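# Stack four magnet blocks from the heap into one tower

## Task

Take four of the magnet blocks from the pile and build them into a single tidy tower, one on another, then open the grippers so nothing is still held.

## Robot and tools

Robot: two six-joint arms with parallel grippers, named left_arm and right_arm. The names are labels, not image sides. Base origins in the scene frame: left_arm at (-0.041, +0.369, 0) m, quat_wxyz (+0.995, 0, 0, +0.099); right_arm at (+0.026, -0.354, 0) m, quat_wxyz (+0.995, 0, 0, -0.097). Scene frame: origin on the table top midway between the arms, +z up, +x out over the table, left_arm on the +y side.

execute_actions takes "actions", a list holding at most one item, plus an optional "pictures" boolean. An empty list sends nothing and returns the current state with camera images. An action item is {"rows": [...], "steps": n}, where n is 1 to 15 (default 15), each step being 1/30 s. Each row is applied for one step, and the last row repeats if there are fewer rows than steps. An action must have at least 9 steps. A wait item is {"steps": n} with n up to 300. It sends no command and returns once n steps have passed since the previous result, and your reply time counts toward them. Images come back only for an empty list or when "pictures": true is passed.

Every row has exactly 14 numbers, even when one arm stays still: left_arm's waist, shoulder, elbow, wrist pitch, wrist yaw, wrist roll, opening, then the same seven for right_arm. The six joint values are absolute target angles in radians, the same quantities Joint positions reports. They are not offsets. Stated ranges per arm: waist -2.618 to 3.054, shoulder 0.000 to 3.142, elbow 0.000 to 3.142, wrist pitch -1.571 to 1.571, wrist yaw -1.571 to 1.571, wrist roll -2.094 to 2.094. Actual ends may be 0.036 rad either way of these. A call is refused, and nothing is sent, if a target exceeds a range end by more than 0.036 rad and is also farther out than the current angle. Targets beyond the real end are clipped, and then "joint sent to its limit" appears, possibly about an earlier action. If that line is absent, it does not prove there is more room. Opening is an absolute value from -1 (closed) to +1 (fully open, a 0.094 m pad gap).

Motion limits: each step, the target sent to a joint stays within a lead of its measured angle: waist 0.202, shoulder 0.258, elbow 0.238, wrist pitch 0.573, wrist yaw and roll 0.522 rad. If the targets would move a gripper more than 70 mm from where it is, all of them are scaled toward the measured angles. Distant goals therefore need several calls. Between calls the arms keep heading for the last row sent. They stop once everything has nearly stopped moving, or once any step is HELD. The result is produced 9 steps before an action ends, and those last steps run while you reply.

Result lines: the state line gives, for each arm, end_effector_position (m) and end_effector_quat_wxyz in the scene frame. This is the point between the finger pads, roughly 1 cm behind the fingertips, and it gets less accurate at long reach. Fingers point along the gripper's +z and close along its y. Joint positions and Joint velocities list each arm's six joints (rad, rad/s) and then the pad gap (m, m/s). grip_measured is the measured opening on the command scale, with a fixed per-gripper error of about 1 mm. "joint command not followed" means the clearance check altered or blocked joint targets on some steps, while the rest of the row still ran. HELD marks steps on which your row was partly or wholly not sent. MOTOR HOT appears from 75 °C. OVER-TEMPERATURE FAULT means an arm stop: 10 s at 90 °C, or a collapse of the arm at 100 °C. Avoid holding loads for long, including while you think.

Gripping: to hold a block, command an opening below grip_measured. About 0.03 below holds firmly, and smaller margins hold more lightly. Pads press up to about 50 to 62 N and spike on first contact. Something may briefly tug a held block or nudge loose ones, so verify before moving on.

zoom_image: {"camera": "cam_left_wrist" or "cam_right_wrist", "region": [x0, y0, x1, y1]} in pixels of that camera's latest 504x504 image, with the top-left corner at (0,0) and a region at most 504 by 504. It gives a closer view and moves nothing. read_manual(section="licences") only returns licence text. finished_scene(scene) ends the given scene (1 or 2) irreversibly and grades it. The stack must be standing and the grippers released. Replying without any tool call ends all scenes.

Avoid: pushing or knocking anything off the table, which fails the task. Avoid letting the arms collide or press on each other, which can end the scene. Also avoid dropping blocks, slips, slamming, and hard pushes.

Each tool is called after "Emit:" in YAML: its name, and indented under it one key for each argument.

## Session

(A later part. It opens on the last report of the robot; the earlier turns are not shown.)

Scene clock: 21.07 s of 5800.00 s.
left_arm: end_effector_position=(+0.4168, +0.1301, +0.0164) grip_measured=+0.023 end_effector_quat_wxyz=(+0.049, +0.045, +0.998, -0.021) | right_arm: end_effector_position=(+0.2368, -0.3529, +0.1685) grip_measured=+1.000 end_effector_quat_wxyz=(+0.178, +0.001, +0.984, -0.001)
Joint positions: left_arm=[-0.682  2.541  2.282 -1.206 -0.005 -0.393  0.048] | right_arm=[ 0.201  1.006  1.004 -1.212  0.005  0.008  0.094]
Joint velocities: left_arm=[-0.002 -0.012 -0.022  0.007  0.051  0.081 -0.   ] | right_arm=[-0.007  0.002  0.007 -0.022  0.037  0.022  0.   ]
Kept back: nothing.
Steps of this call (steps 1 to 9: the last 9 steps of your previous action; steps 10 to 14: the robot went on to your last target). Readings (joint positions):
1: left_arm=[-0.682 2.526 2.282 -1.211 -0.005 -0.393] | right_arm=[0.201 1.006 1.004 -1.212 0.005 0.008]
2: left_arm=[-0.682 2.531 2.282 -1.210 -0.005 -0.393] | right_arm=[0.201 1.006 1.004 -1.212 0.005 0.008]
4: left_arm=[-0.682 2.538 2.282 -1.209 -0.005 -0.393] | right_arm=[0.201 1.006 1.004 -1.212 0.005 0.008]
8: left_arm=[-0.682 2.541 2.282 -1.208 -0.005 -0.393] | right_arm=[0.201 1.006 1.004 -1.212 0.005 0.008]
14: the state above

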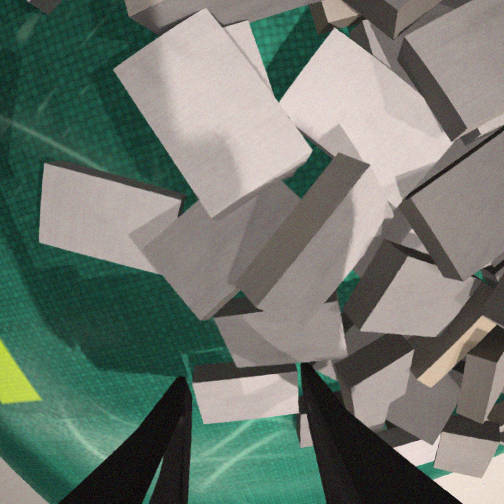

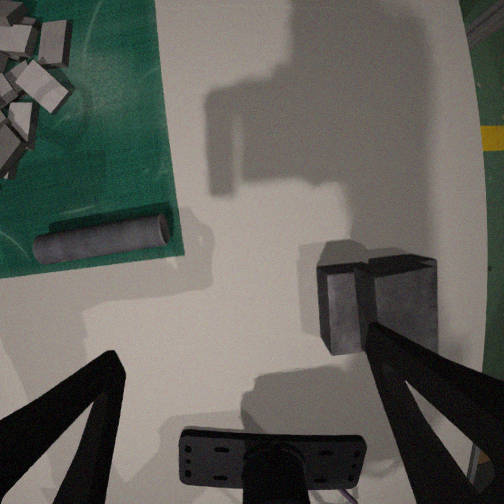

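Emit:
execute_actions:
  actions:
    - {"rows":[[-0.686,2.541,2.3,-1.2,0,-0.4,-0.19,0.2,1.0,1.0,-1.2,0,0,1]],"steps":9}

Emit:
execute_actions:
  actions:
    - {"rows":[[-0.686,2.43,2.26,-1.3,0,-0.4,-0.19,0.2,1.0,1.0,-1.2,0,0,1]],"steps":10}

Emit:
execute_actions:
  actions:
    - {"rows":[[-0.72,2.36,2.17,-1.26,0,-0.35,-0.19,0.2,1.0,1.0,-1.2,0,0,1],[-0.75,2.3,2.08,-1.22,0,-0.3,-0.19,0.2,1.0,1.0,-1.2,0,0,1],[-0.78,2.24,1.99,-1.18,0,-0.25,-0.19,0.2,1.0,1.0,-1.2,0,0,1],[-0.81,2.18,1.9,-1.14,0,-0.2,-0.19,0.2,1.0,1.0,-1.2,0,0,1],[-0.84,2.12,1.81,-1.1,0,-0.15,-0.19,0.2,1.0,1.0,-1.2,0,0,1],[-0.87,2.07,1.72,-1.06,0,-0.1,-0.19,0.2,1.0,1.0,-1.2,0,0,1],[-0.9,2.02,1.63,-1.02,0,-0.05,-0.19,0.2,1.0,1.0,-1.2,0,0,1],[-0.92,1.98,1.55,-0.98,0,0,-0.19,0.2,1.0,1.0,-1.2,0,0,1],[-0.94,1.95,1.47,-0.95,0,0.01,-0.19,0.2,1.0,1.0,-1.2,0,0,1],[-0.955,1.93,1.4,-0.925,0,0.012,-0.19,0.2,1.0,1.0,-1.2,0,0,1]]}

Emit:
execute_actions:
  actions:
    - {"steps":25}
  pictures: true

Scene clock: 21.83 s of 5800.00 s.
left_arm: end_effector_position=(+0.4169, +0.1301, +0.0164) grip_measured=+0.023 end_effector_quat_wxyz=(+0.050, +0.045, +0.998, -0.021) | right_arm: end_effector_position=(+0.2368, -0.3529, +0.1685) grip_measured=+1.000 end_effector_quat_wxyz=(+0.178, +0.001, +0.984, -0.001)
Joint positions: left_arm=[-0.682  2.541  2.282 -1.206 -0.005 -0.393  0.048] | right_arm=[ 0.201  1.006  1.004 -1.212  0.005  0.008  0.094]
Joint velocities: left_arm=[-0.002 -0.002 -0.007 -0.007 -0.095 -0.066 -0.001] | right_arm=[ 0.002  0.002 -0.002 -0.051  0.022 -0.022  0.   ]
Kept back: the last 9 steps of this action.
Steps of this call (steps 1 to 23: the robot went on to your last target). Readings (joint positions):
1: left_arm=[-0.682 2.541 2.282 -1.206 -0.005 -0.393] | right_arm=[0.201 1.006 1.004 -1.212 0.005 0.008]
2: left_arm=[-0.682 2.541 2.282 -1.206 -0.005 -0.393] | right_arm=[0.201 1.006 1.004 -1.212 0.005 0.008]
4: left_arm=[-0.682 2.541 2.282 -1.206 -0.005 -0.393] | right_arm=[0.201 1.006 1.004 -1.212 0.005 0.008]
8: left_arm=[-0.682 2.541 2.282 -1.206 -0.005 -0.393] | right_arm=[0.201 1.006 1.004 -1.212 0.005 0.008]
23: the state above

Scene clock: 22.17 s of 5800.00 s.
left_arm: end_effector_position=(+0.4159, +0.1306, +0.0194) grip_measured=-0.136 end_effector_quat_wxyz=(+0.050, +0.045, +0.998, -0.021) | right_arm: end_effector_position=(+0.2368, -0.3529, +0.1685) grip_measured=+1.000 end_effector_quat_wxyz=(+0.178, +0.001, +0.984, -0.001)
Joint positions: left_arm=[-0.682  2.531  2.276 -1.208 -0.004 -0.394  0.041] | right_arm=[ 0.201  1.006  1.004 -1.212  0.005  0.008  0.094]
Joint velocities: left_arm=[ 0.012 -0.315 -0.379 -0.242 -0.007 -0.022  0.   ] | right_arm=[ 0.002 -0.002  0.007 -0.022  0.022 -0.022  0.   ]
Steps of this call (steps 1 to 9: the last 9 steps of your previous action; step 10: the first step of this action). Readings (joint positions):
10: the state above

Scene clock: 22.67 s of 5800.00 s.
left_arm: end_effector_position=(+0.3345, +0.1284, +0.0632) grip_measured=-0.136 end_effector_quat_wxyz=(+0.040, +0.157, +0.987, -0.013) | right_arm: end_effector_position=(+0.2368, -0.3529, +0.1685) grip_measured=+1.000 end_effector_quat_wxyz=(+0.178, +0.001, +0.984, -0.001)
Joint positions: left_arm=[-0.773  2.195  1.867 -1.16  -0.009 -0.26   0.041] | right_arm=[ 0.201  1.006  1.004 -1.212  0.005  0.008  0.094]
Joint velocities: left_arm=[-1.004 -1.683 -2.527  0.667  0.007  1.106 -0.002] | right_arm=[-0.017 -0.007 -0.017  0.007 -0.066  0.022  0.   ]
Steps of this call (steps 1 to 9: the last 9 steps of your previous action; steps 10 to 15: the first 6 steps of this action). Readings (joint positions):
10: left_arm=[-0.684 2.414 2.242 -1.265 -0.004 -0.389] | right_arm=[0.201 1.006 1.004 -1.212 0.005 0.008]
11: left_arm=[-0.689 2.390 2.195 -1.245 -0.005 -0.374] | right_arm=[0.201 1.006 1.004 -1.212 0.005 0.008]
13: left_arm=[-0.717 2.306 2.043 -1.203 -0.008 -0.326] | right_arm=[0.201 1.006 1.004 -1.212 0.005 0.008]
15: the state above

Scene clock: 23.50 s of 5800.00 s.
left_arm: end_effector_position=(+0.2341, +0.1079, +0.0452) grip_measured=-0.136 end_effector_quat_wxyz=(+0.043, +0.371, +0.927, -0.021) | right_arm: end_effector_position=(+0.2368, -0.3529, +0.1685) grip_measured=+1.000 end_effector_quat_wxyz=(+0.178, +0.001, +0.984, -0.001)
Joint positions: left_arm=[-0.956  1.935  1.403 -0.943  0.007  0.004  0.041] | right_arm=[ 0.201  1.006  1.004 -1.212  0.005  0.008  0.094]
Joint velocities: left_arm=[-0.002  0.002 -0.012  0.022  0.066  0.007 -0.   ] | right_arm=[ 0.002 -0.012  0.022  0.037  0.037 -0.022  0.   ]
Kept back: nothing.
Steps of this call (steps 1 to 9: the last 9 steps of your previous action; steps 10 to 25: the robot went on to your last target). Readings (joint positions):
1: left_arm=[-0.811 2.136 1.780 -1.135 -0.009 -0.221] | right_arm=[0.201 1.006 1.004 -1.212 0.005 0.008]
2: left_arm=[-0.853 2.079 1.697 -1.107 -0.009 -0.180] | right_arm=[0.201 1.006 1.004 -1.212 0.005 0.008]
4: left_arm=[-0.935 1.979 1.544 -1.051 -0.002 -0.113] | right_arm=[0.201 1.006 1.004 -1.212 0.005 0.008]
8: left_arm=[-0.994 1.930 1.415 -1.014 0.014 -0.041] | right_arm=[0.201 1.006 1.004 -1.212 0.005 0.008]
25: the state above

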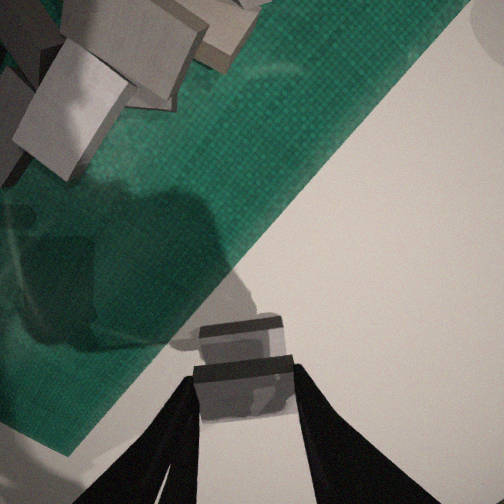

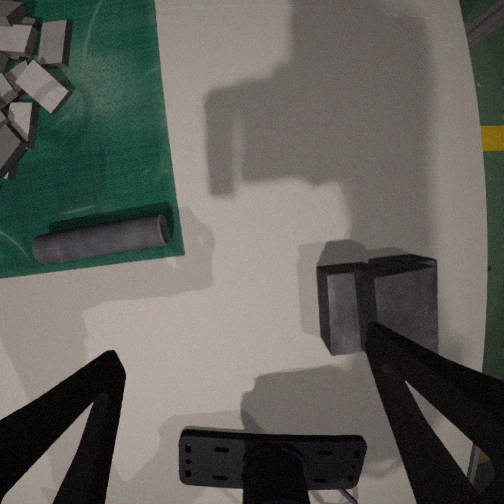

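Emit:
execute_actions:
  actions:
    - {"rows":[[-0.955,1.98,1.4,-0.905,0,0.012,-0.19,0.2,1.0,1.0,-1.2,0,0,1]]}

Emit:
execute_actions:
  actions:
    - {"steps":12}
  pictures: true

Emit:
zoom_image:
  camera: "cam_left_wrist"
  region: [160,300,330,450]

Scene clock: 24.33 s of 5800.00 s.
left_arm: end_effector_position=(+0.2348, +0.1073, +0.0313) grip_measured=-0.136 end_effector_quat_wxyz=(+0.032, +0.372, +0.927, -0.017) | right_arm: end_effector_position=(+0.2368, -0.3529, +0.1685) grip_measured=+1.000 end_effector_quat_wxyz=(+0.178, +0.001, +0.984, -0.001)
Joint positions: left_arm=[-0.956  1.975  1.403 -0.927  0.007  0.005  0.041] | right_arm=[ 0.201  1.006  1.004 -1.212  0.005  0.008  0.094]
Joint velocities: left_arm=[-0.002  0.139 -0.037 -0.037  0.022 -0.007  0.001] | right_arm=[ 0.012  0.007  0.022  0.007 -0.022 -0.037  0.   ]
Steps of this call (steps 1 to 19: the robot went on to your last target; steps 20 to 25: the first 6 steps of this action). Readings (joint positions):
20: left_arm=[-0.956 1.939 1.403 -0.941 0.007 0.005] | right_arm=[0.201 1.006 1.004 -1.212 0.005 0.008]
21: left_arm=[-0.956 1.944 1.403 -0.936 0.007 0.005] | right_arm=[0.201 1.006 1.004 -1.212 0.005 0.008]
23: left_arm=[-0.956 1.961 1.403 -0.929 0.007 0.005] | right_arm=[0.201 1.006 1.004 -1.212 0.005 0.008]
25: the state above

Scene clock: 24.73 s of 5800.00 s.
left_arm: end_effector_position=(+0.2352, +0.1069, +0.0293) grip_measured=-0.136 end_effector_quat_wxyz=(+0.032, +0.372, +0.927, -0.016) | right_arm: end_effector_position=(+0.2368, -0.3529, +0.1685) grip_measured=+1.000 end_effector_quat_wxyz=(+0.178, +0.001, +0.984, -0.001)
Joint positions: left_arm=[-0.956  1.981  1.403 -0.922  0.007  0.005  0.041] | right_arm=[ 0.201  1.006  1.004 -1.212  0.005  0.008  0.094]
Joint velocities: left_arm=[ 0.012  0.002 -0.002  0.022 -0.037 -0.007  0.001] | right_arm=[ 0.002 -0.007  0.007 -0.066 -0.051  0.037  0.   ]
Kept back: nothing.
Steps of this call (steps 1 to 9: the last 9 steps of your previous action; steps 10 to 12: the robot went on to your last target). Readings (joint positions):
1: left_arm=[-0.956 1.979 1.403 -0.926 0.007 0.005] | right_arm=[0.201 1.006 1.004 -1.212 0.005 0.008]
2: left_arm=[-0.956 1.981 1.403 -0.926 0.007 0.005] | right_arm=[0.201 1.006 1.004 -1.212 0.005 0.008]
4: left_arm=[-0.956 1.981 1.403 -0.925 0.007 0.005] | right_arm=[0.201 1.006 1.004 -1.212 0.005 0.008]
8: left_arm=[-0.956 1.981 1.403 -0.923 0.007 0.005] | right_arm=[0.201 1.006 1.004 -1.212 0.005 0.008]
12: the state above

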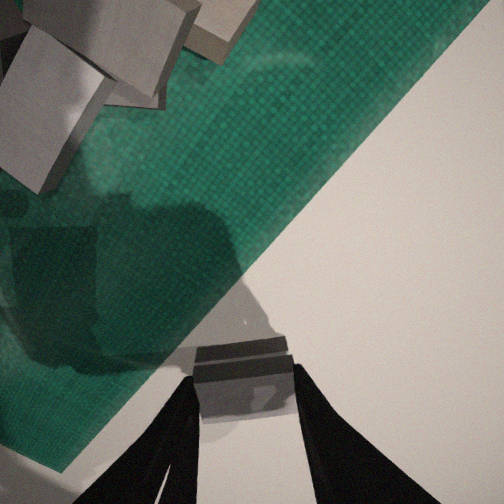

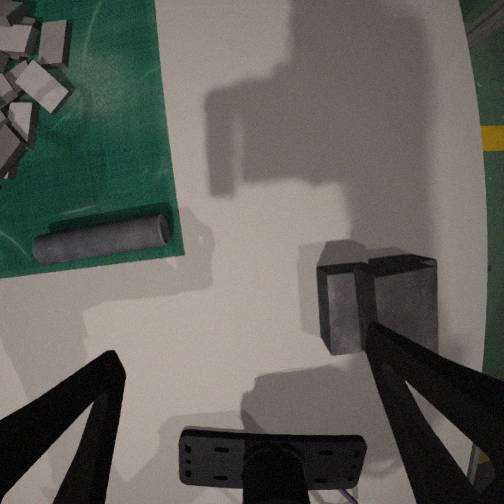

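Region (160, 300, 330, 450) of cam_left_wrist's 504x504 image, scaled by 2.965, with more detail than that image has; it fills the top 445 rows of this view, and the rest is white.

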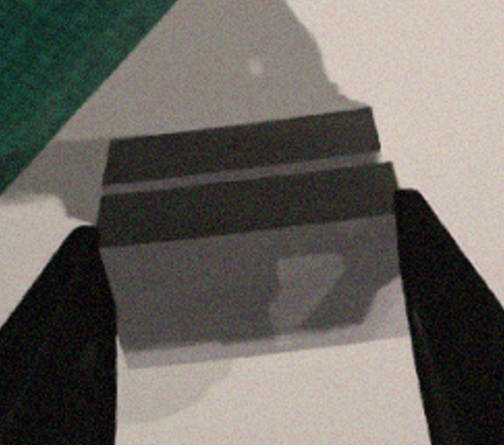

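Emit:
execute_actions:
  actions:
    - {"rows":[[-0.955,1.98,1.4,-0.905,-0.006,0.012,-0.19,0.2,1.0,1.0,-1.2,0,0,1],[-0.955,1.98,1.4,-0.905,-0.006,0.012,-0.19,0.2,1.0,1.0,-1.2,0,0,1],[-0.955,1.98,1.4,-0.905,-0.006,0.012,-0.19,0.2,1.0,1.0,-1.2,0,0,1],[-0.955,2.003,1.4,-0.902,-0.006,0.012,-0.19,0.2,1.0,1.0,-1.2,0,0,1]]}

Emit:
execute_actions:
  actions:
    - {"steps":12}
  pictures: true

Emit:
zoom_image:
  camera: "cam_left_wrist"
  region: [160,300,330,450]

Scene clock: 25.37 s of 5800.00 s.
left_arm: end_effector_position=(+0.2355, +0.1071, +0.0271) grip_measured=-0.136 end_effector_quat_wxyz=(+0.030, +0.372, +0.928, -0.015) | right_arm: end_effector_position=(+0.2368, -0.3529, +0.1685) grip_measured=+1.000 end_effector_quat_wxyz=(+0.178, +0.001, +0.984, -0.001)
Joint positions: left_arm=[-0.956  1.987  1.403 -0.919  0.005  0.005  0.041] | right_arm=[ 0.201  1.006  1.004 -1.212  0.005  0.008  0.094]
Joint velocities: left_arm=[-0.012  0.105  0.007  0.051  0.022  0.066 -0.001] | right_arm=[-0.012  0.007 -0.002 -0.022 -0.007  0.007  0.   ]
Steps of this call (steps 1 to 13: the robot went on to your last target; steps 14 to 19: the first 6 steps of this action). Readings (joint positions):
14: left_arm=[-0.956 1.981 1.403 -0.922 0.007 0.005] | right_arm=[0.201 1.006 1.004 -1.212 0.005 0.008]
15: left_arm=[-0.956 1.981 1.403 -0.922 0.006 0.005] | right_arm=[0.201 1.006 1.004 -1.212 0.005 0.008]
17: left_arm=[-0.956 1.982 1.403 -0.922 0.006 0.005] | right_arm=[0.201 1.006 1.004 -1.212 0.005 0.008]
19: the state above

Scene clock: 25.77 s of 5800.00 s.
left_arm: end_effector_position=(+0.2353, +0.1074, +0.0251) grip_measured=-0.136 end_effector_quat_wxyz=(+0.028, +0.373, +0.928, -0.014) | right_arm: end_effector_position=(+0.2368, -0.3529, +0.1685) grip_measured=+1.000 end_effector_quat_wxyz=(+0.178, +0.001, +0.984, -0.001)
Joint positions: left_arm=[-0.956  1.993  1.403 -0.919  0.005  0.006  0.041] | right_arm=[ 0.201  1.006  1.004 -1.212  0.005  0.008  0.094]
Joint velocities: left_arm=[-0.002 -0.012 -0.012 -0.022 -0.022  0.022 -0.001] | right_arm=[-0.007  0.017 -0.012 -0.007  0.022 -0.007  0.   ]
Kept back: nothing.
Steps of this call (steps 1 to 9: the last 9 steps of your previous action; steps 10 to 12: the robot went on to your last target). Readings (joint positions):
1: left_arm=[-0.956 1.990 1.403 -0.919 0.005 0.005] | right_arm=[0.201 1.006 1.004 -1.212 0.005 0.008]
2: left_arm=[-0.956 1.993 1.403 -0.919 0.005 0.006] | right_arm=[0.201 1.006 1.004 -1.212 0.005 0.008]
4: left_arm=[-0.956 1.993 1.403 -0.919 0.005 0.006] | right_arm=[0.201 1.006 1.004 -1.212 0.005 0.008]
8: left_arm=[-0.956 1.993 1.403 -0.919 0.005 0.006] | right_arm=[0.201 1.006 1.004 -1.212 0.005 0.008]
12: the state above

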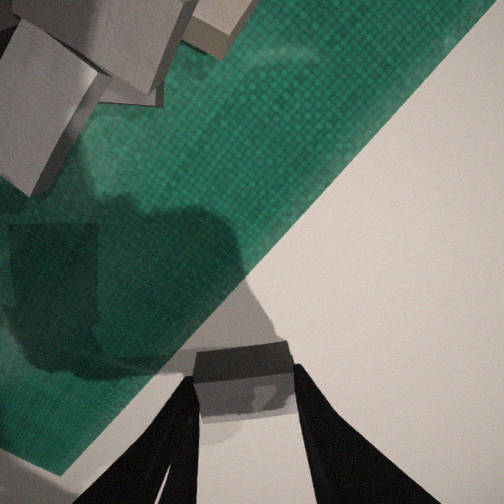

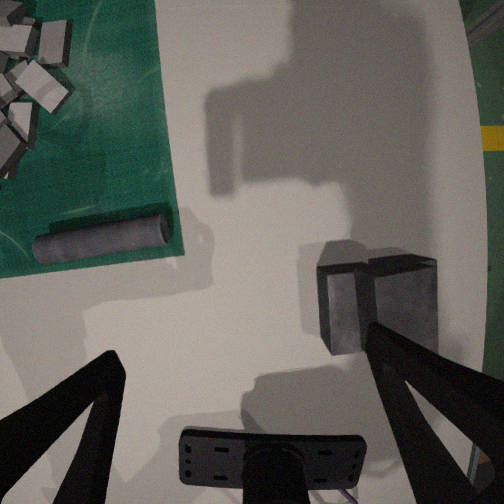

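Region (160, 300, 330, 450) of cam_left_wrist's 504x504 image, scaled by 2.965, with more detail than that image has; it fills the top 445 rows of this view, and the rest is white.

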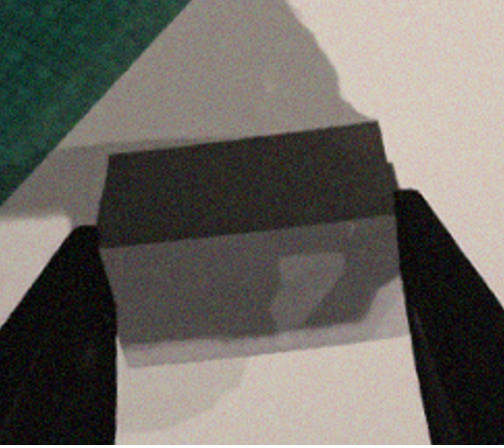

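Emit:
execute_actions:
  actions:
    - {"rows":[[-0.955,1.993,1.4,-0.91,0,0,0.1,0.2,1.0,1.0,-1.2,0,0,1],[-0.955,1.993,1.4,-0.91,0,0,0.1,0.2,1.0,1.0,-1.2,0,0,1],[-0.955,1.993,1.4,-0.91,0,0,0.1,0.2,1.0,1.0,-1.2,0,0,1],[-0.955,1.993,1.4,-0.91,0,0,0.1,0.2,1.0,1.0,-1.2,0,0,1],[-0.955,1.93,1.52,-1.08,0,0,0.1,0.2,1.0,1.0,-1.2,0,0,1]],"steps":13}

Emit:
execute_actions:
  actions:
    - {"rows":[[-0.85,2.25,2.0,-1.28,0,-0.6,0.1,0.2,1.0,1.0,-1.2,0,0,1]],"steps":10}

Emit:
execute_actions:
  actions:
    - {"rows":[[-0.85,2.32,2.1,-1.28,0,-0.6,0.1,0.2,1.0,1.0,-1.2,0,0,1],[-0.85,2.38,2.2,-1.28,0,-0.6,0.1,0.2,1.0,1.0,-1.2,0,0,1],[-0.85,2.42,2.3,-1.28,0,-0.6,0.1,0.2,1.0,1.0,-1.2,0,0,1],[-0.85,2.46,2.3,-1.28,0,-0.6,0.1,0.2,1.0,1.0,-1.2,0,0,1]]}

Emit:
execute_actions:
  actions:
    - {"steps":18}
  pictures: true

Scene clock: 26.60 s of 5800.00 s.
left_arm: end_effector_position=(+0.2353, +0.1074, +0.0251) grip_measured=+0.096 end_effector_quat_wxyz=(+0.028, +0.373, +0.928, -0.014) | right_arm: end_effector_position=(+0.2368, -0.3529, +0.1685) grip_measured=+1.000 end_effector_quat_wxyz=(+0.178, +0.001, +0.984, -0.001)
Joint positions: left_arm=[-0.956  1.993  1.403 -0.919  0.005  0.006  0.051] | right_arm=[ 0.201  1.006  1.004 -1.212  0.005  0.008  0.094]
Joint velocities: left_arm=[ 0.002  0.012  0.002 -0.022 -0.022 -0.007  0.002] | right_arm=[-0.007 -0.002 -0.017 -0.051 -0.037 -0.037  0.   ]
Steps of this call (steps 1 to 15: the robot went on to your last target; steps 16 to 21: nothing new was sent; steps 22 to 25: the first 4 steps of this action). Readings (joint positions):
22: left_arm=[-0.956 1.993 1.403 -0.919 0.005 0.006] | right_arm=[0.201 1.006 1.004 -1.212 0.005 0.008]
23: left_arm=[-0.956 1.993 1.403 -0.919 0.005 0.006] | right_arm=[0.201 1.006 1.004 -1.212 0.005 0.008]
25: the state above

Scene clock: 26.93 s of 5800.00 s.
left_arm: end_effector_position=(+0.2417, +0.1043, +0.0748) grip_measured=+0.097 end_effector_quat_wxyz=(+0.031, +0.331, +0.943, -0.019) | right_arm: end_effector_position=(+0.2368, -0.3529, +0.1685) grip_measured=+1.000 end_effector_quat_wxyz=(+0.178, +0.001, +0.984, -0.001)
Joint positions: left_arm=[-0.948  1.96   1.56  -1.098  0.009 -0.075  0.052] | right_arm=[ 0.201  1.006  1.004 -1.212  0.005  0.008  0.094]
Joint velocities: left_arm=[ 0.227  1.575  2.498 -2.806  0.183 -2.908 -0.001] | right_arm=[ 0.002 -0.007 -0.007  0.022 -0.022 -0.037  0.   ]
Steps of this call (steps 1 to 9: the last 9 steps of your previous action; step 10: the first step of this action). Readings (joint positions):
10: the state above

Scene clock: 27.43 s of 5800.00 s.
left_arm: end_effector_position=(+0.3674, +0.0616, +0.0733) grip_measured=+0.097 end_effector_quat_wxyz=(+0.069, +0.035, +0.996, -0.051) | right_arm: end_effector_position=(+0.2368, -0.3529, +0.1685) grip_measured=+1.000 end_effector_quat_wxyz=(+0.178, +0.001, +0.984, -0.001)
Joint positions: left_arm=[-0.843  2.416  2.273 -1.255  0.004 -0.575  0.052] | right_arm=[ 0.201  1.006  1.004 -1.212  0.005  0.008  0.094]
Joint velocities: left_arm=[-0.027  0.383  0.481  0.227 -0.007 -0.11  -0.   ] | right_arm=[-0.002 -0.012  0.012 -0.037 -0.051 -0.007  0.   ]
Steps of this call (steps 1 to 9: the last 9 steps of your previous action; steps 10 to 15: the first 6 steps of this action). Readings (joint positions):
10: left_arm=[-0.834 2.280 1.990 -1.249 0.004 -0.539] | right_arm=[0.201 1.006 1.004 -1.212 0.005 0.008]
11: left_arm=[-0.837 2.303 2.047 -1.274 0.004 -0.551] | right_arm=[0.201 1.006 1.004 -1.212 0.005 0.008]
13: left_arm=[-0.841 2.374 2.199 -1.280 0.004 -0.566] | right_arm=[0.201 1.006 1.004 -1.212 0.005 0.008]
15: the state above

Scene clock: 28.03 s of 5800.00 s.
left_arm: end_effector_position=(+0.3655, +0.0625, +0.0551) grip_measured=+0.097 end_effector_quat_wxyz=(+0.052, +0.026, +0.997, -0.040) | right_arm: end_effector_position=(+0.2368, -0.3529, +0.1685) grip_measured=+1.000 end_effector_quat_wxyz=(+0.178, +0.001, +0.984, -0.001)
Joint positions: left_arm=[-0.844  2.458  2.282 -1.263  0.004 -0.593  0.052] | right_arm=[ 0.201  1.006  1.004 -1.212  0.005  0.008  0.094]
Joint velocities: left_arm=[-0.007 -0.007 -0.007  0.007  0.037 -0.022 -0.   ] | right_arm=[-0.002 -0.007 -0.002  0.066 -0.051  0.022  0.   ]
Kept back: nothing.
Steps of this call (steps 1 to 9: the last 9 steps of your previous action; steps 10 to 18: the robot went on to your last target). Readings (joint positions):
1: left_arm=[-0.844 2.426 2.282 -1.253 0.004 -0.579] | right_arm=[0.201 1.006 1.004 -1.212 0.005 0.008]
2: left_arm=[-0.844 2.434 2.283 -1.253 0.004 -0.582] | right_arm=[0.201 1.006 1.004 -1.212 0.005 0.008]
4: left_arm=[-0.844 2.447 2.282 -1.257 0.004 -0.586] | right_arm=[0.201 1.006 1.004 -1.212 0.005 0.008]
8: left_arm=[-0.844 2.458 2.282 -1.262 0.004 -0.591] | right_arm=[0.201 1.006 1.004 -1.212 0.005 0.008]
18: the state above

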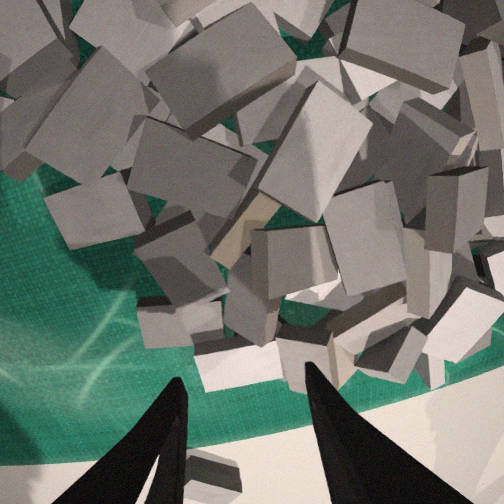

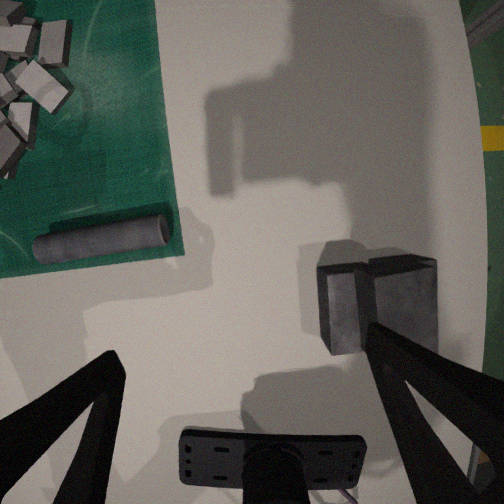

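Emit:
execute_actions:
  actions:
    - {"rows":[[-0.858,2.48,2.3,-1.305,0,0.91,-0.25,0.2,1.0,1.0,-1.2,0,0,1]]}

Emit:
execute_actions:
  actions:
    - {"steps":25}
  pictures: true

Scene clock: 28.70 s of 5800.00 s.
left_arm: end_effector_position=(+0.3605, +0.0638, +0.0506) grip_measured=-0.247 end_effector_quat_wxyz=(+0.050, +0.312, +0.948, -0.019) | right_arm: end_effector_position=(+0.2368, -0.3529, +0.1685) grip_measured=+1.000 end_effector_quat_wxyz=(+0.178, +0.001, +0.984, -0.001)
Joint positions: left_arm=[-0.848  2.467  2.283 -1.281  0.004 -0.014  0.035] | right_arm=[ 0.201  1.006  1.004 -1.212  0.005  0.008  0.094]
Joint velocities: left_arm=[-0.027  0.056  0.002 -0.051  0.037  2.85  -0.001] | right_arm=[-0.002 -0.002  0.012  0.037  0.022 -0.022  0.   ]
Steps of this call (steps 1 to 14: the robot went on to your last target; steps 15 to 20: the first 6 steps of this action). Readings (joint positions):
15: left_arm=[-0.844 2.459 2.283 -1.266 0.004 -0.513] | right_arm=[0.201 1.006 1.004 -1.212 0.005 0.008]
16: left_arm=[-0.844 2.460 2.282 -1.270 0.004 -0.412] | right_arm=[0.201 1.006 1.004 -1.212 0.005 0.008]
18: left_arm=[-0.846 2.463 2.283 -1.276 0.004 -0.213] | right_arm=[0.201 1.006 1.004 -1.212 0.005 0.008]
20: the state above

Scene clock: 29.53 s of 5800.00 s.
left_arm: end_effector_position=(+0.3582, +0.0638, +0.0488) grip_measured=-0.247 end_effector_quat_wxyz=(+0.048, +0.700, +0.713, +0.004) | right_arm: end_effector_position=(+0.2368, -0.3529, +0.1685) grip_measured=+1.000 end_effector_quat_wxyz=(+0.178, +0.001, +0.984, -0.001)
Joint positions: left_arm=[-0.851  2.47   2.283 -1.287  0.004  0.899  0.035] | right_arm=[ 0.201  1.006  1.004 -1.212  0.005  0.008  0.094]
Joint velocities: left_arm=[-0.012 -0.002  0.007  0.007 -0.022 -0.037  0.   ] | right_arm=[-0.002  0.002 -0.012  0.051 -0.022 -0.051  0.   ]
Kept back: nothing.
Steps of this call (steps 1 to 9: the last 9 steps of your previous action; steps 10 to 25: the robot went on to your last target). Readings (joint positions):
1: left_arm=[-0.849 2.468 2.282 -1.283 0.004 0.086] | right_arm=[0.201 1.006 1.004 -1.212 0.005 0.008]
2: left_arm=[-0.850 2.470 2.283 -1.284 0.004 0.185] | right_arm=[0.201 1.006 1.004 -1.212 0.005 0.008]
4: left_arm=[-0.851 2.470 2.283 -1.286 0.004 0.385] | right_arm=[0.201 1.006 1.004 -1.212 0.005 0.008]
8: left_arm=[-0.851 2.470 2.283 -1.287 0.004 0.690] | right_arm=[0.201 1.006 1.004 -1.212 0.005 0.008]
25: the state above

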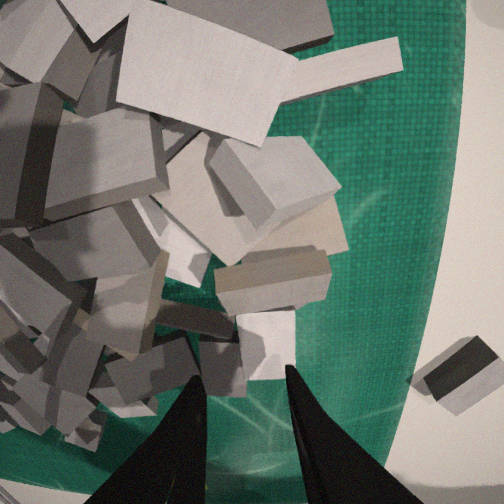

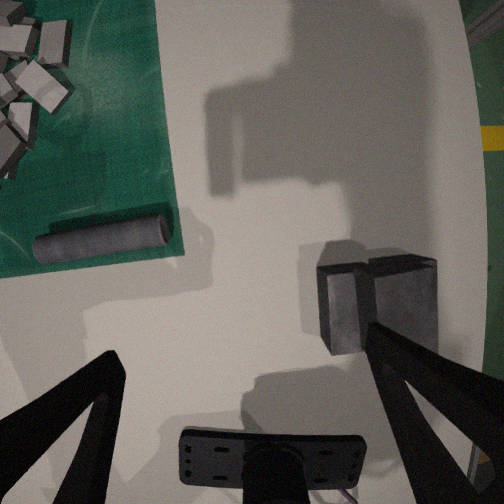

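Emit:
execute_actions:
  actions:
    - {"rows":[[-0.876,2.503,2.3,-1.315,0,0.92,-0.3,0.2,1.0,1.0,-1.2,0,0,1]]}

Emit:
execute_actions:
  actions:
    - {"steps":12}
  pictures: true

Scene clock: 30.00 s of 5800.00 s.
left_arm: end_effector_position=(+0.3514, +0.0596, +0.0394) grip_measured=-0.297 end_effector_quat_wxyz=(+0.036, +0.710, +0.704, +0.003) | right_arm: end_effector_position=(+0.2368, -0.3529, +0.1685) grip_measured=+1.000 end_effector_quat_wxyz=(+0.178, +0.001, +0.984, -0.001)
Joint positions: left_arm=[-0.866  2.489  2.282 -1.292  0.003  0.911  0.033] | right_arm=[ 0.201  1.006  1.004 -1.212  0.005  0.008  0.094]
Joint velocities: left_arm=[-0.066  0.105 -0.002 -0.037 -0.007 -0.007  0.001] | right_arm=[-0.007  0.007  0.002 -0.022  0.007 -0.007  0.   ]
Steps of this call (steps 1 to 8: the robot went on to your last target; steps 9 to 14: the first 6 steps of this action). Readings (joint positions):
9: left_arm=[-0.852 2.472 2.283 -1.288 0.003 0.905] | right_arm=[0.201 1.006 1.004 -1.212 0.005 0.008]
10: left_arm=[-0.854 2.474 2.283 -1.288 0.003 0.907] | right_arm=[0.201 1.006 1.004 -1.212 0.005 0.008]
12: left_arm=[-0.860 2.481 2.283 -1.290 0.003 0.909] | right_arm=[0.201 1.006 1.004 -1.212 0.005 0.008]
14: the state above

Scene clock: 30.40 s of 5800.00 s.
left_arm: end_effector_position=(+0.3484, +0.0581, +0.0360) grip_measured=-0.297 end_effector_quat_wxyz=(+0.030, +0.713, +0.701, +0.002) | right_arm: end_effector_position=(+0.2368, -0.3529, +0.1685) grip_measured=+1.000 end_effector_quat_wxyz=(+0.178, +0.001, +0.984, -0.001)
Joint positions: left_arm=[-0.872  2.497  2.283 -1.296  0.003  0.913  0.033] | right_arm=[ 0.201  1.006  1.004 -1.212  0.005  0.008  0.094]
Joint velocities: left_arm=[-0.007 -0.012 -0.017 -0.037 -0.051  0.051  0.   ] | right_arm=[-0.007 -0.017 -0.017  0.051 -0.037  0.007  0.   ]
Kept back: nothing.
Steps of this call (steps 1 to 9: the last 9 steps of your previous action; steps 10 to 12: the robot went on to your last target). Readings (joint positions):
1: left_arm=[-0.869 2.493 2.282 -1.293 0.003 0.912] | right_arm=[0.201 1.006 1.004 -1.212 0.005 0.008]
2: left_arm=[-0.871 2.495 2.283 -1.294 0.003 0.912] | right_arm=[0.201 1.006 1.004 -1.212 0.005 0.008]
4: left_arm=[-0.872 2.497 2.283 -1.295 0.003 0.913] | right_arm=[0.201 1.006 1.004 -1.212 0.005 0.008]
8: left_arm=[-0.872 2.497 2.282 -1.296 0.003 0.913] | right_arm=[0.201 1.006 1.004 -1.212 0.005 0.008]
12: the state above

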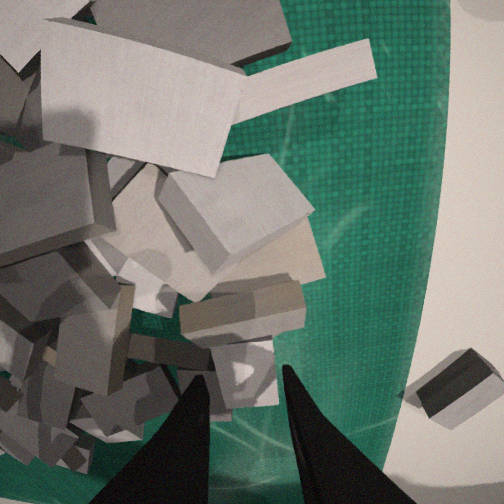

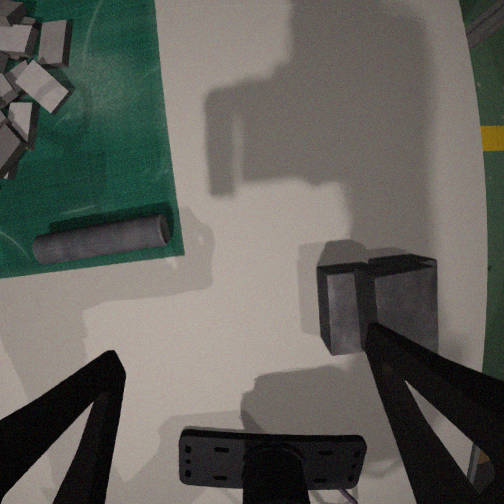

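Emit:
execute_actions:
  actions:
    - {"rows":[[-0.876,2.53,2.3,-1.28,0,0.92,-0.3,0.2,1.0,1.0,-1.2,0,0,1]]}

Emit:
execute_actions:
  actions:
    - {"rows":[[-0.876,2.53,2.3,-1.28,0,0.92,-0.52,0.2,1.0,1.0,-1.2,0,0,1]]}
  pictures: true

Emit:
zoom_image:
  camera: "cam_left_wrist"
  region: [140,280,350,460]

Scene clock: 30.97 s of 5800.00 s.
left_arm: end_effector_position=(+0.3489, +0.0580, +0.0292) grip_measured=-0.297 end_effector_quat_wxyz=(+0.027, +0.713, +0.701, +0.002) | right_arm: end_effector_position=(+0.2368, -0.3529, +0.1685) grip_measured=+1.000 end_effector_quat_wxyz=(+0.178, +0.001, +0.984, -0.001)
Joint positions: left_arm=[-0.872  2.511  2.283 -1.289  0.002  0.914  0.033] | right_arm=[ 0.201  1.006  1.004 -1.212  0.005  0.008  0.094]
Joint velocities: left_arm=[ 0.012  0.037  0.027  0.007 -0.051  0.007 -0.   ] | right_arm=[ 0.002  0.002 -0.007 -0.007 -0.007 -0.095  0.   ]
Steps of this call (steps 1 to 11: the robot went on to your last target; steps 12 to 17: the first 6 steps of this action). Readings (joint positions):
12: left_arm=[-0.872 2.498 2.283 -1.296 0.003 0.914] | right_arm=[0.201 1.006 1.004 -1.212 0.005 0.008]
13: left_arm=[-0.872 2.500 2.283 -1.294 0.003 0.914] | right_arm=[0.201 1.006 1.004 -1.212 0.005 0.008]
15: left_arm=[-0.872 2.507 2.283 -1.292 0.002 0.914] | right_arm=[0.201 1.006 1.004 -1.212 0.005 0.008]
17: the state above

Scene clock: 31.47 s of 5800.00 s.
left_arm: end_effector_position=(+0.3484, +0.0584, +0.0275) grip_measured=-0.517 end_effector_quat_wxyz=(+0.024, +0.713, +0.700, +0.003) | right_arm: end_effector_position=(+0.2368, -0.3529, +0.1685) grip_measured=+1.000 end_effector_quat_wxyz=(+0.178, +0.001, +0.984, -0.001)
Joint positions: left_arm=[-0.873  2.515  2.283 -1.29  -0.     0.915  0.023] | right_arm=[ 0.201  1.006  1.004 -1.212  0.005  0.008  0.094]
Joint velocities: left_arm=[-0.007 -0.007 -0.017 -0.022 -0.022 -0.022 -0.001] | right_arm=[ 0.002 -0.012 -0.002  0.037 -0.007  0.066  0.   ]
Steps of this call (steps 1 to 9: the last 9 steps of your previous action; steps 10 to 15: the first 6 steps of this action). Readings (joint positions):
10: left_arm=[-0.872 2.515 2.283 -1.288 -0.001 0.914] | right_arm=[0.201 1.006 1.004 -1.212 0.005 0.008]
11: left_arm=[-0.872 2.515 2.283 -1.289 -0.001 0.914] | right_arm=[0.201 1.006 1.004 -1.212 0.005 0.008]
13: left_arm=[-0.873 2.515 2.283 -1.290 -0.000 0.915] | right_arm=[0.201 1.006 1.004 -1.212 0.005 0.008]
15: the state above

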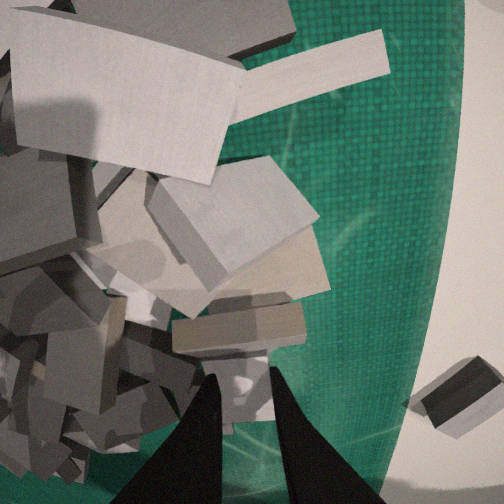

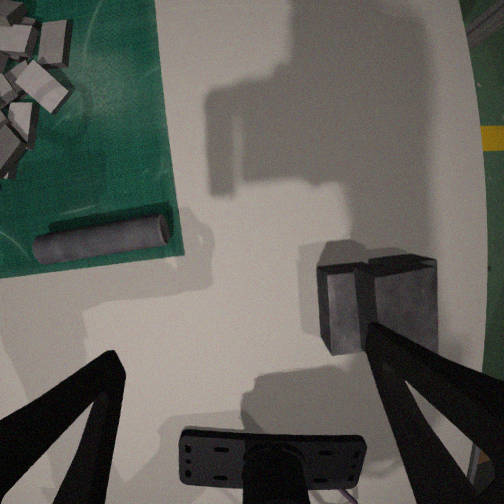

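Region (140, 280, 350, 460) of cam_left_wrist's 504x504 image, scaled by 2.400, with more detail than that image has; it fills the top 432 rows of this view, and the rest is white.

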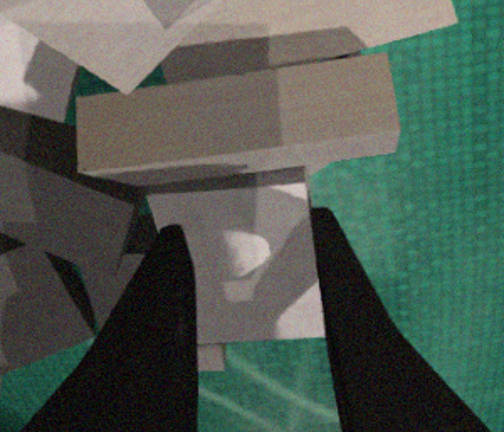

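Emit:
execute_actions:
  actions:
    - {"rows":[[-0.853,2.5,2.3,-1.28,0,0.93,-0.22,0.2,1.0,1.0,-1.2,0,0,1]],"steps":12}

Emit:
execute_actions:
  actions:
    - {"rows":[[-0.853,2.535,2.3,-1.28,0,0.93,-0.22,0.2,1.0,1.0,-1.2,0,0,1]]}

Emit:
execute_actions:
  actions:
    - {"steps":10}
  pictures: true

Emit:
zoom_image:
  camera: "cam_left_wrist"
  region: [140,280,350,460]

Scene clock: 31.93 s of 5800.00 s.
left_arm: end_effector_position=(+0.3497, +0.0595, +0.0284) grip_measured=-0.231 end_effector_quat_wxyz=(+0.025, +0.714, +0.700, +0.003) | right_arm: end_effector_position=(+0.2368, -0.3529, +0.1685) grip_measured=+1.000 end_effector_quat_wxyz=(+0.178, +0.001, +0.984, -0.001)
Joint positions: left_arm=[-0.87   2.513  2.283 -1.29  -0.     0.919  0.036] | right_arm=[ 0.201  1.006  1.004 -1.212  0.005  0.008  0.094]
Joint velocities: left_arm=[ 0.056 -0.012  0.002 -0.051 -0.022  0.051  0.017] | right_arm=[ 0.002  0.002  0.017  0.007  0.037 -0.037  0.   ]
Steps of this call (steps 1 to 9: the last 9 steps of your previous action; steps 10 to 11: the robot went on to your last target; steps 12 to 14: the first 3 steps of this action). Readings (joint positions):
12: left_arm=[-0.873 2.513 2.283 -1.290 -0.000 0.916] | right_arm=[0.201 1.006 1.004 -1.212 0.005 0.008]
13: left_arm=[-0.872 2.513 2.283 -1.290 -0.000 0.918] | right_arm=[0.201 1.006 1.004 -1.212 0.005 0.008]
14: the state above

Scene clock: 32.43 s of 5800.00 s.
left_arm: end_effector_position=(+0.3529, +0.0648, +0.0247) grip_measured=-0.223 end_effector_quat_wxyz=(+0.021, +0.711, +0.703, +0.004) | right_arm: end_effector_position=(+0.2368, -0.3529, +0.1685) grip_measured=+1.000 end_effector_quat_wxyz=(+0.178, +0.001, +0.984, -0.001)
Joint positions: left_arm=[-0.858  2.52   2.282 -1.289 -0.002  0.923  0.037] | right_arm=[ 0.201  1.006  1.004 -1.212  0.005  0.008  0.094]
Joint velocities: left_arm=[ 0.002  0.007 -0.022  0.066  0.066 -0.037  0.   ] | right_arm=[ 0.007 -0.012  0.012 -0.066 -0.022 -0.066  0.   ]
Steps of this call (steps 1 to 9: the last 9 steps of your previous action; steps 10 to 15: the first 6 steps of this action). Readings (joint positions):
10: left_arm=[-0.858 2.513 2.283 -1.290 -0.000 0.923] | right_arm=[0.201 1.006 1.004 -1.212 0.005 0.008]
11: left_arm=[-0.858 2.514 2.283 -1.289 -0.000 0.923] | right_arm=[0.201 1.006 1.004 -1.212 0.005 0.008]
13: left_arm=[-0.858 2.518 2.283 -1.289 -0.000 0.923] | right_arm=[0.201 1.006 1.004 -1.212 0.005 0.008]
15: the state above

Scene clock: 32.77 s of 5800.00 s.
left_arm: end_effector_position=(+0.3530, +0.0649, +0.0244) grip_measured=-0.223 end_effector_quat_wxyz=(+0.021, +0.711, +0.703, +0.004) | right_arm: end_effector_position=(+0.2368, -0.3529, +0.1685) grip_measured=+1.000 end_effector_quat_wxyz=(+0.178, +0.001, +0.984, -0.001)
Joint positions: left_arm=[-0.858  2.521  2.283 -1.289 -0.002  0.923  0.037] | right_arm=[ 0.201  1.006  1.004 -1.212  0.005  0.008  0.094]
Joint velocities: left_arm=[-0.002  0.007 -0.007 -0.066  0.051  0.007  0.   ] | right_arm=[ 0.007 -0.002  0.017  0.037 -0.007 -0.022  0.   ]
Kept back: nothing.
Steps of this call (steps 1 to 9: the last 9 steps of your previous action; step 10: the robot went on to your last target). Readings (joint positions):
1: left_arm=[-0.858 2.521 2.283 -1.289 -0.002 0.923] | right_arm=[0.201 1.006 1.004 -1.212 0.005 0.008]
2: left_arm=[-0.858 2.521 2.283 -1.289 -0.002 0.923] | right_arm=[0.201 1.006 1.004 -1.212 0.005 0.008]
4: left_arm=[-0.858 2.521 2.283 -1.289 -0.002 0.923] | right_arm=[0.201 1.006 1.004 -1.212 0.005 0.008]
8: left_arm=[-0.858 2.521 2.283 -1.289 -0.002 0.923] | right_arm=[0.201 1.006 1.004 -1.212 0.005 0.008]
10: the state above

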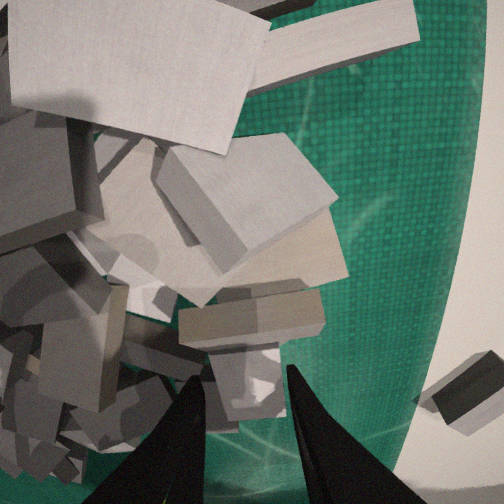

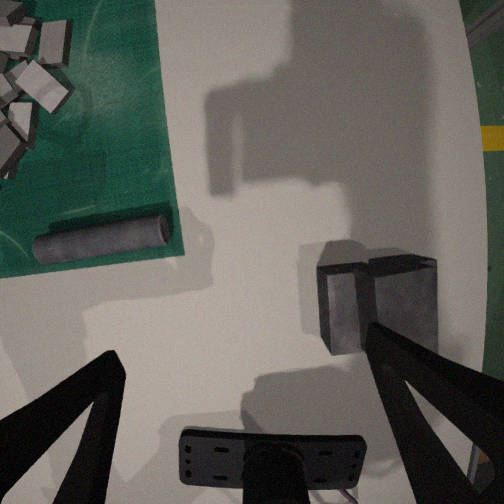

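Region (140, 280, 350, 460) of cam_left_wrist's 504x504 image, scaled by 2.400, with more detail than that image has; it fills the top 432 rows of this view, and the rest is white.

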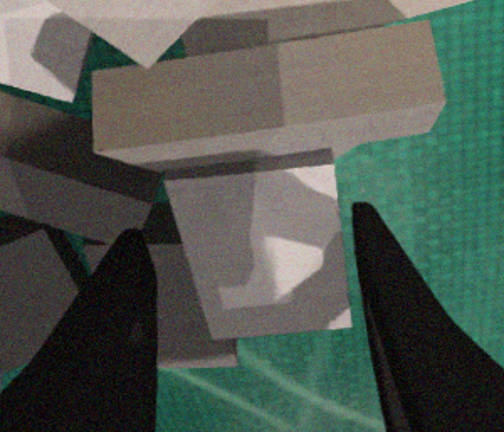

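Emit:
execute_actions:
  actions:
    - {"rows":[[-0.853,2.525,2.3,-1.29,0,0.84,-0.26,0.2,1.0,1.0,-1.2,0,0,1],[-0.853,2.525,2.3,-1.29,0,0.84,-0.3,0.2,1.0,1.0,-1.2,0,0,1],[-0.853,2.525,2.3,-1.29,0,0.84,-0.34,0.2,1.0,1.0,-1.2,0,0,1],[-0.853,2.525,2.3,-1.29,0,0.84,-0.38,0.2,1.0,1.0,-1.2,0,0,1],[-0.853,2.525,2.3,-1.29,0,0.84,-0.42,0.2,1.0,1.0,-1.2,0,0,1],[-0.853,2.525,2.3,-1.29,0,0.84,-0.46,0.2,1.0,1.0,-1.2,0,0,1],[-0.853,2.525,2.3,-1.29,0,0.84,-0.51,0.2,1.0,1.0,-1.2,0,0,1]]}

Emit:
execute_actions:
  actions:
    - {"rows":[[-0.853,2.45,2.3,-1.33,0,0.84,-0.51,0.2,1.0,1.0,-1.2,0,0,1]]}
  pictures: true

Emit:
zoom_image:
  camera: "cam_left_wrist"
  region: [140,280,350,460]

Scene clock: 33.37 s of 5800.00 s.
left_arm: end_effector_position=(+0.3521, +0.0654, +0.0244) grip_measured=-0.437 end_effector_quat_wxyz=(+0.019, +0.692, +0.722, +0.003) | right_arm: end_effector_position=(+0.2368, -0.3529, +0.1685) grip_measured=+1.000 end_effector_quat_wxyz=(+0.178, +0.001, +0.984, -0.001)
Joint positions: left_arm=[-0.858  2.521  2.283 -1.294 -0.002  0.868  0.026] | right_arm=[ 0.201  1.006  1.004 -1.212  0.005  0.008  0.094]
Joint velocities: left_arm=[-0.022 -0.002 -0.007 -0.007  0.007 -0.125 -0.026] | right_arm=[ 0.007 -0.002 -0.027  0.007 -0.037  0.022  0.   ]
Steps of this call (steps 1 to 12: the robot went on to your last target; steps 13 to 18: the first 6 steps of this action). Readings (joint positions):
13: left_arm=[-0.858 2.521 2.283 -1.289 -0.002 0.911] | right_arm=[0.201 1.006 1.004 -1.212 0.005 0.008]
14: left_arm=[-0.858 2.521 2.283 -1.289 -0.002 0.898] | right_arm=[0.201 1.006 1.004 -1.212 0.005 0.008]
16: left_arm=[-0.858 2.521 2.283 -1.291 -0.002 0.880] | right_arm=[0.201 1.006 1.004 -1.212 0.005 0.008]
18: the state above

Scene clock: 33.87 s of 5800.00 s.
left_arm: end_effector_position=(+0.3523, +0.0651, +0.0480) grip_measured=-0.462 end_effector_quat_wxyz=(+0.037, +0.684, +0.728, +0.004) | right_arm: end_effector_position=(+0.2368, -0.3529, +0.1685) grip_measured=+1.000 end_effector_quat_wxyz=(+0.178, +0.001, +0.984, -0.001)
Joint positions: left_arm=[-0.858  2.471  2.283 -1.309 -0.001  0.849  0.025] | right_arm=[ 0.201  1.006  1.004 -1.212  0.005  0.008  0.094]
Joint velocities: left_arm=[ 0.012 -0.286 -0.002 -0.022 -0.066 -0.095  0.   ] | right_arm=[ 0.017 -0.002  0.002 -0.037  0.007 -0.007  0.   ]
Steps of this call (steps 1 to 9: the last 9 steps of your previous action; steps 10 to 15: the first 6 steps of this action). Readings (joint positions):
10: left_arm=[-0.858 2.516 2.282 -1.296 -0.001 0.852] | right_arm=[0.201 1.006 1.004 -1.212 0.005 0.008]
11: left_arm=[-0.858 2.511 2.282 -1.302 -0.001 0.851] | right_arm=[0.201 1.006 1.004 -1.212 0.005 0.008]
13: left_arm=[-0.858 2.492 2.282 -1.308 -0.001 0.849] | right_arm=[0.201 1.006 1.004 -1.212 0.005 0.008]
15: the state above

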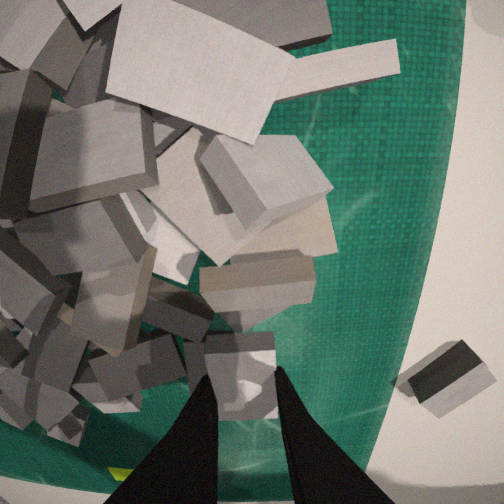

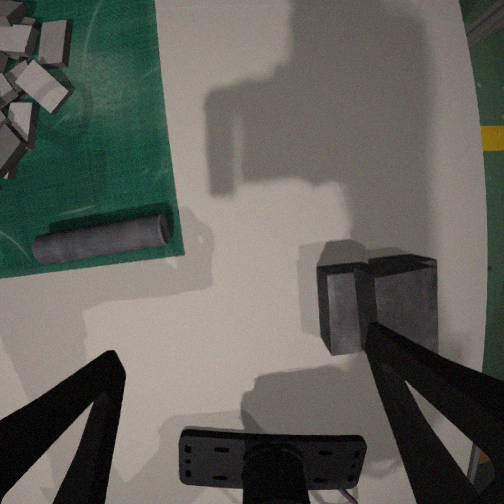

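Region (140, 280, 350, 460) of cam_left_wrist's 504x504 image, scaled by 2.400, with more detail than that image has; it fills the top 432 rows of this view, and the rest is white.

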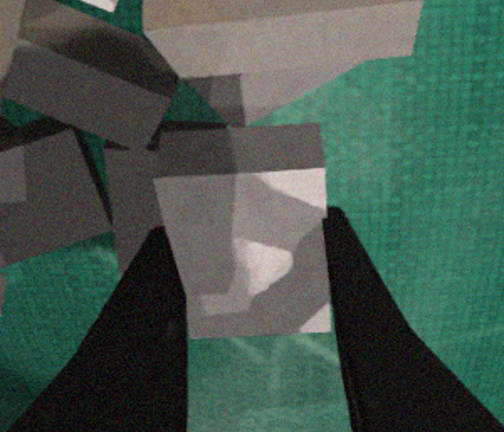

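Emit:
execute_actions:
  actions:
    - {"rows":[[-0.87,2.38,2.2,-1.31,0,0.95,-0.51,0.2,1.0,1.0,-1.2,0,0,1],[-0.88,2.32,2.12,-1.29,0,1.05,-0.51,0.2,1.0,1.0,-1.2,0,0,1],[-0.89,2.26,2.04,-1.27,0,1.15,-0.51,0.2,1.0,1.0,-1.2,0,0,1],[-0.9,2.2,1.96,-1.25,0,1.25,-0.51,0.2,1.0,1.0,-1.2,0,0,1],[-0.91,2.15,1.88,-1.22,0,1.35,-0.51,0.2,1.0,1.0,-1.2,0,0,1],[-0.92,2.1,1.8,-1.19,0,1.45,-0.51,0.2,1.0,1.0,-1.2,0,0,1],[-0.93,2.06,1.72,-1.16,0,1.55,-0.51,0.2,1.0,1.0,-1.2,0,0,1],[-0.94,2.03,1.65,-1.13,0,1.59,-0.51,0.2,1.0,1.0,-1.2,0,0,1],[-0.95,2.01,1.59,-1.11,0,1.59,-0.51,0.2,1.0,1.0,-1.2,0,0,1],[-0.95,2.005,1.55,-1.1,0,1.59,-0.51,0.2,1.0,1.0,-1.2,0,0,1]]}

Emit:
execute_actions:
  actions:
    - {"steps":27}
  pictures: true

Emit:
zoom_image:
  camera: "cam_left_wrist"
  region: [140,260,350,460]

Scene clock: 34.83 s of 5800.00 s.
left_arm: end_effector_position=(+0.3010, +0.0929, +0.0669) grip_measured=-0.463 end_effector_quat_wxyz=(+0.015, +0.788, +0.615, +0.005) | right_arm: end_effector_position=(+0.2368, -0.3529, +0.1685) grip_measured=+1.000 end_effector_quat_wxyz=(+0.178, +0.001, +0.984, -0.001)
Joint positions: left_arm=[-0.88   2.222  1.929 -1.247 -0.003  1.134  0.025] | right_arm=[ 0.201  1.006  1.004 -1.212  0.005  0.008  0.094]
Joint velocities: left_arm=[-0.31  -1.673 -2.225  0.256 -0.095  2.132  0.   ] | right_arm=[-0.012  0.002 -0.007  0.051 -0.022 -0.022  0.   ]
Steps of this call (steps 1 to 9: the last 9 steps of your previous action; steps 10 to 23: the robot went on to your last target; steps 24 to 29: the first 6 steps of this action). Readings (joint positions):
24: left_arm=[-0.858 2.443 2.266 -1.305 -0.001 0.862] | right_arm=[0.201 1.006 1.004 -1.212 0.005 0.008]
25: left_arm=[-0.859 2.418 2.223 -1.289 -0.001 0.894] | right_arm=[0.201 1.006 1.004 -1.212 0.005 0.008]
27: left_arm=[-0.865 2.333 2.085 -1.266 -0.002 0.996] | right_arm=[0.201 1.006 1.004 -1.212 0.005 0.008]
29: the state above

Scene clock: 35.73 s of 5800.00 s.
left_arm: end_effector_position=(+0.2364, +0.1077, +0.0567) grip_measured=-0.463 end_effector_quat_wxyz=(+0.004, +0.921, +0.390, +0.004) | right_arm: end_effector_position=(+0.2368, -0.3529, +0.1685) grip_measured=+1.000 end_effector_quat_wxyz=(+0.178, +0.001, +0.984, -0.001)
Joint positions: left_arm=[-0.957  2.008  1.557 -1.109 -0.003  1.582  0.025] | right_arm=[ 0.201  1.006  1.004 -1.212  0.005  0.008  0.094]
Joint velocities: left_arm=[-0.032  0.007 -0.022 -0.007 -0.007 -0.007 -0.001] | right_arm=[ 0.017  0.012 -0.012 -0.022 -0.007  0.007  0.   ]
Kept back: nothing.
Steps of this call (steps 1 to 9: the last 9 steps of your previous action; steps 10 to 27: the robot went on to your last target). Readings (joint positions):
1: left_arm=[-0.892 2.164 1.853 -1.234 -0.003 1.212] | right_arm=[0.201 1.006 1.004 -1.212 0.005 0.008]
2: left_arm=[-0.906 2.109 1.781 -1.219 -0.003 1.285] | right_arm=[0.201 1.006 1.004 -1.212 0.005 0.008]
4: left_arm=[-0.935 2.023 1.660 -1.191 -0.003 1.394] | right_arm=[0.201 1.006 1.004 -1.212 0.005 0.008]
8: left_arm=[-0.959 1.997 1.568 -1.166 -0.003 1.507] | right_arm=[0.201 1.006 1.004 -1.212 0.005 0.008]
27: the state above

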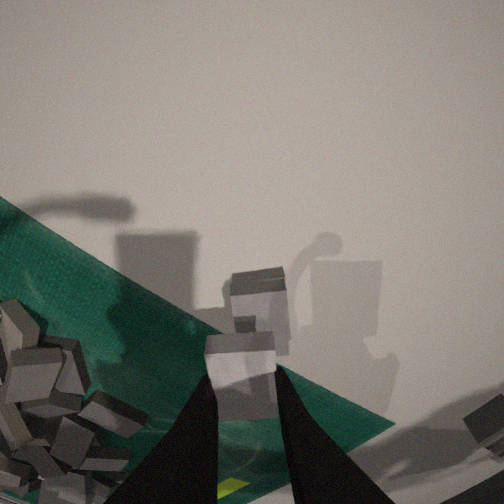

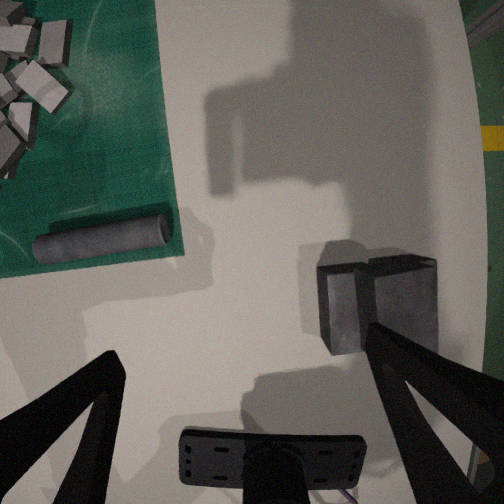

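Region (140, 260, 350, 460) of cam_left_wrist's 504x504 image, scaled by 2.400, with more detail than that image has; it fills the top 480 rows of this view, and the rest is white.

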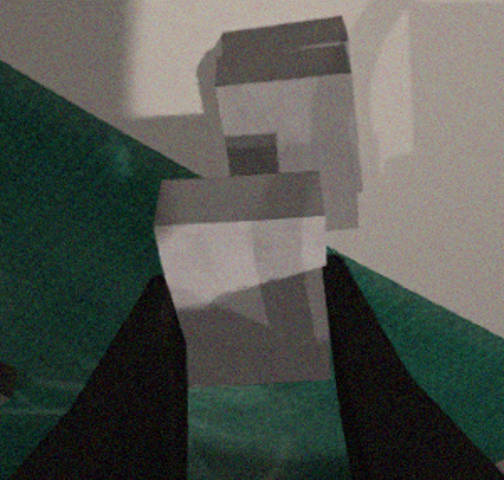

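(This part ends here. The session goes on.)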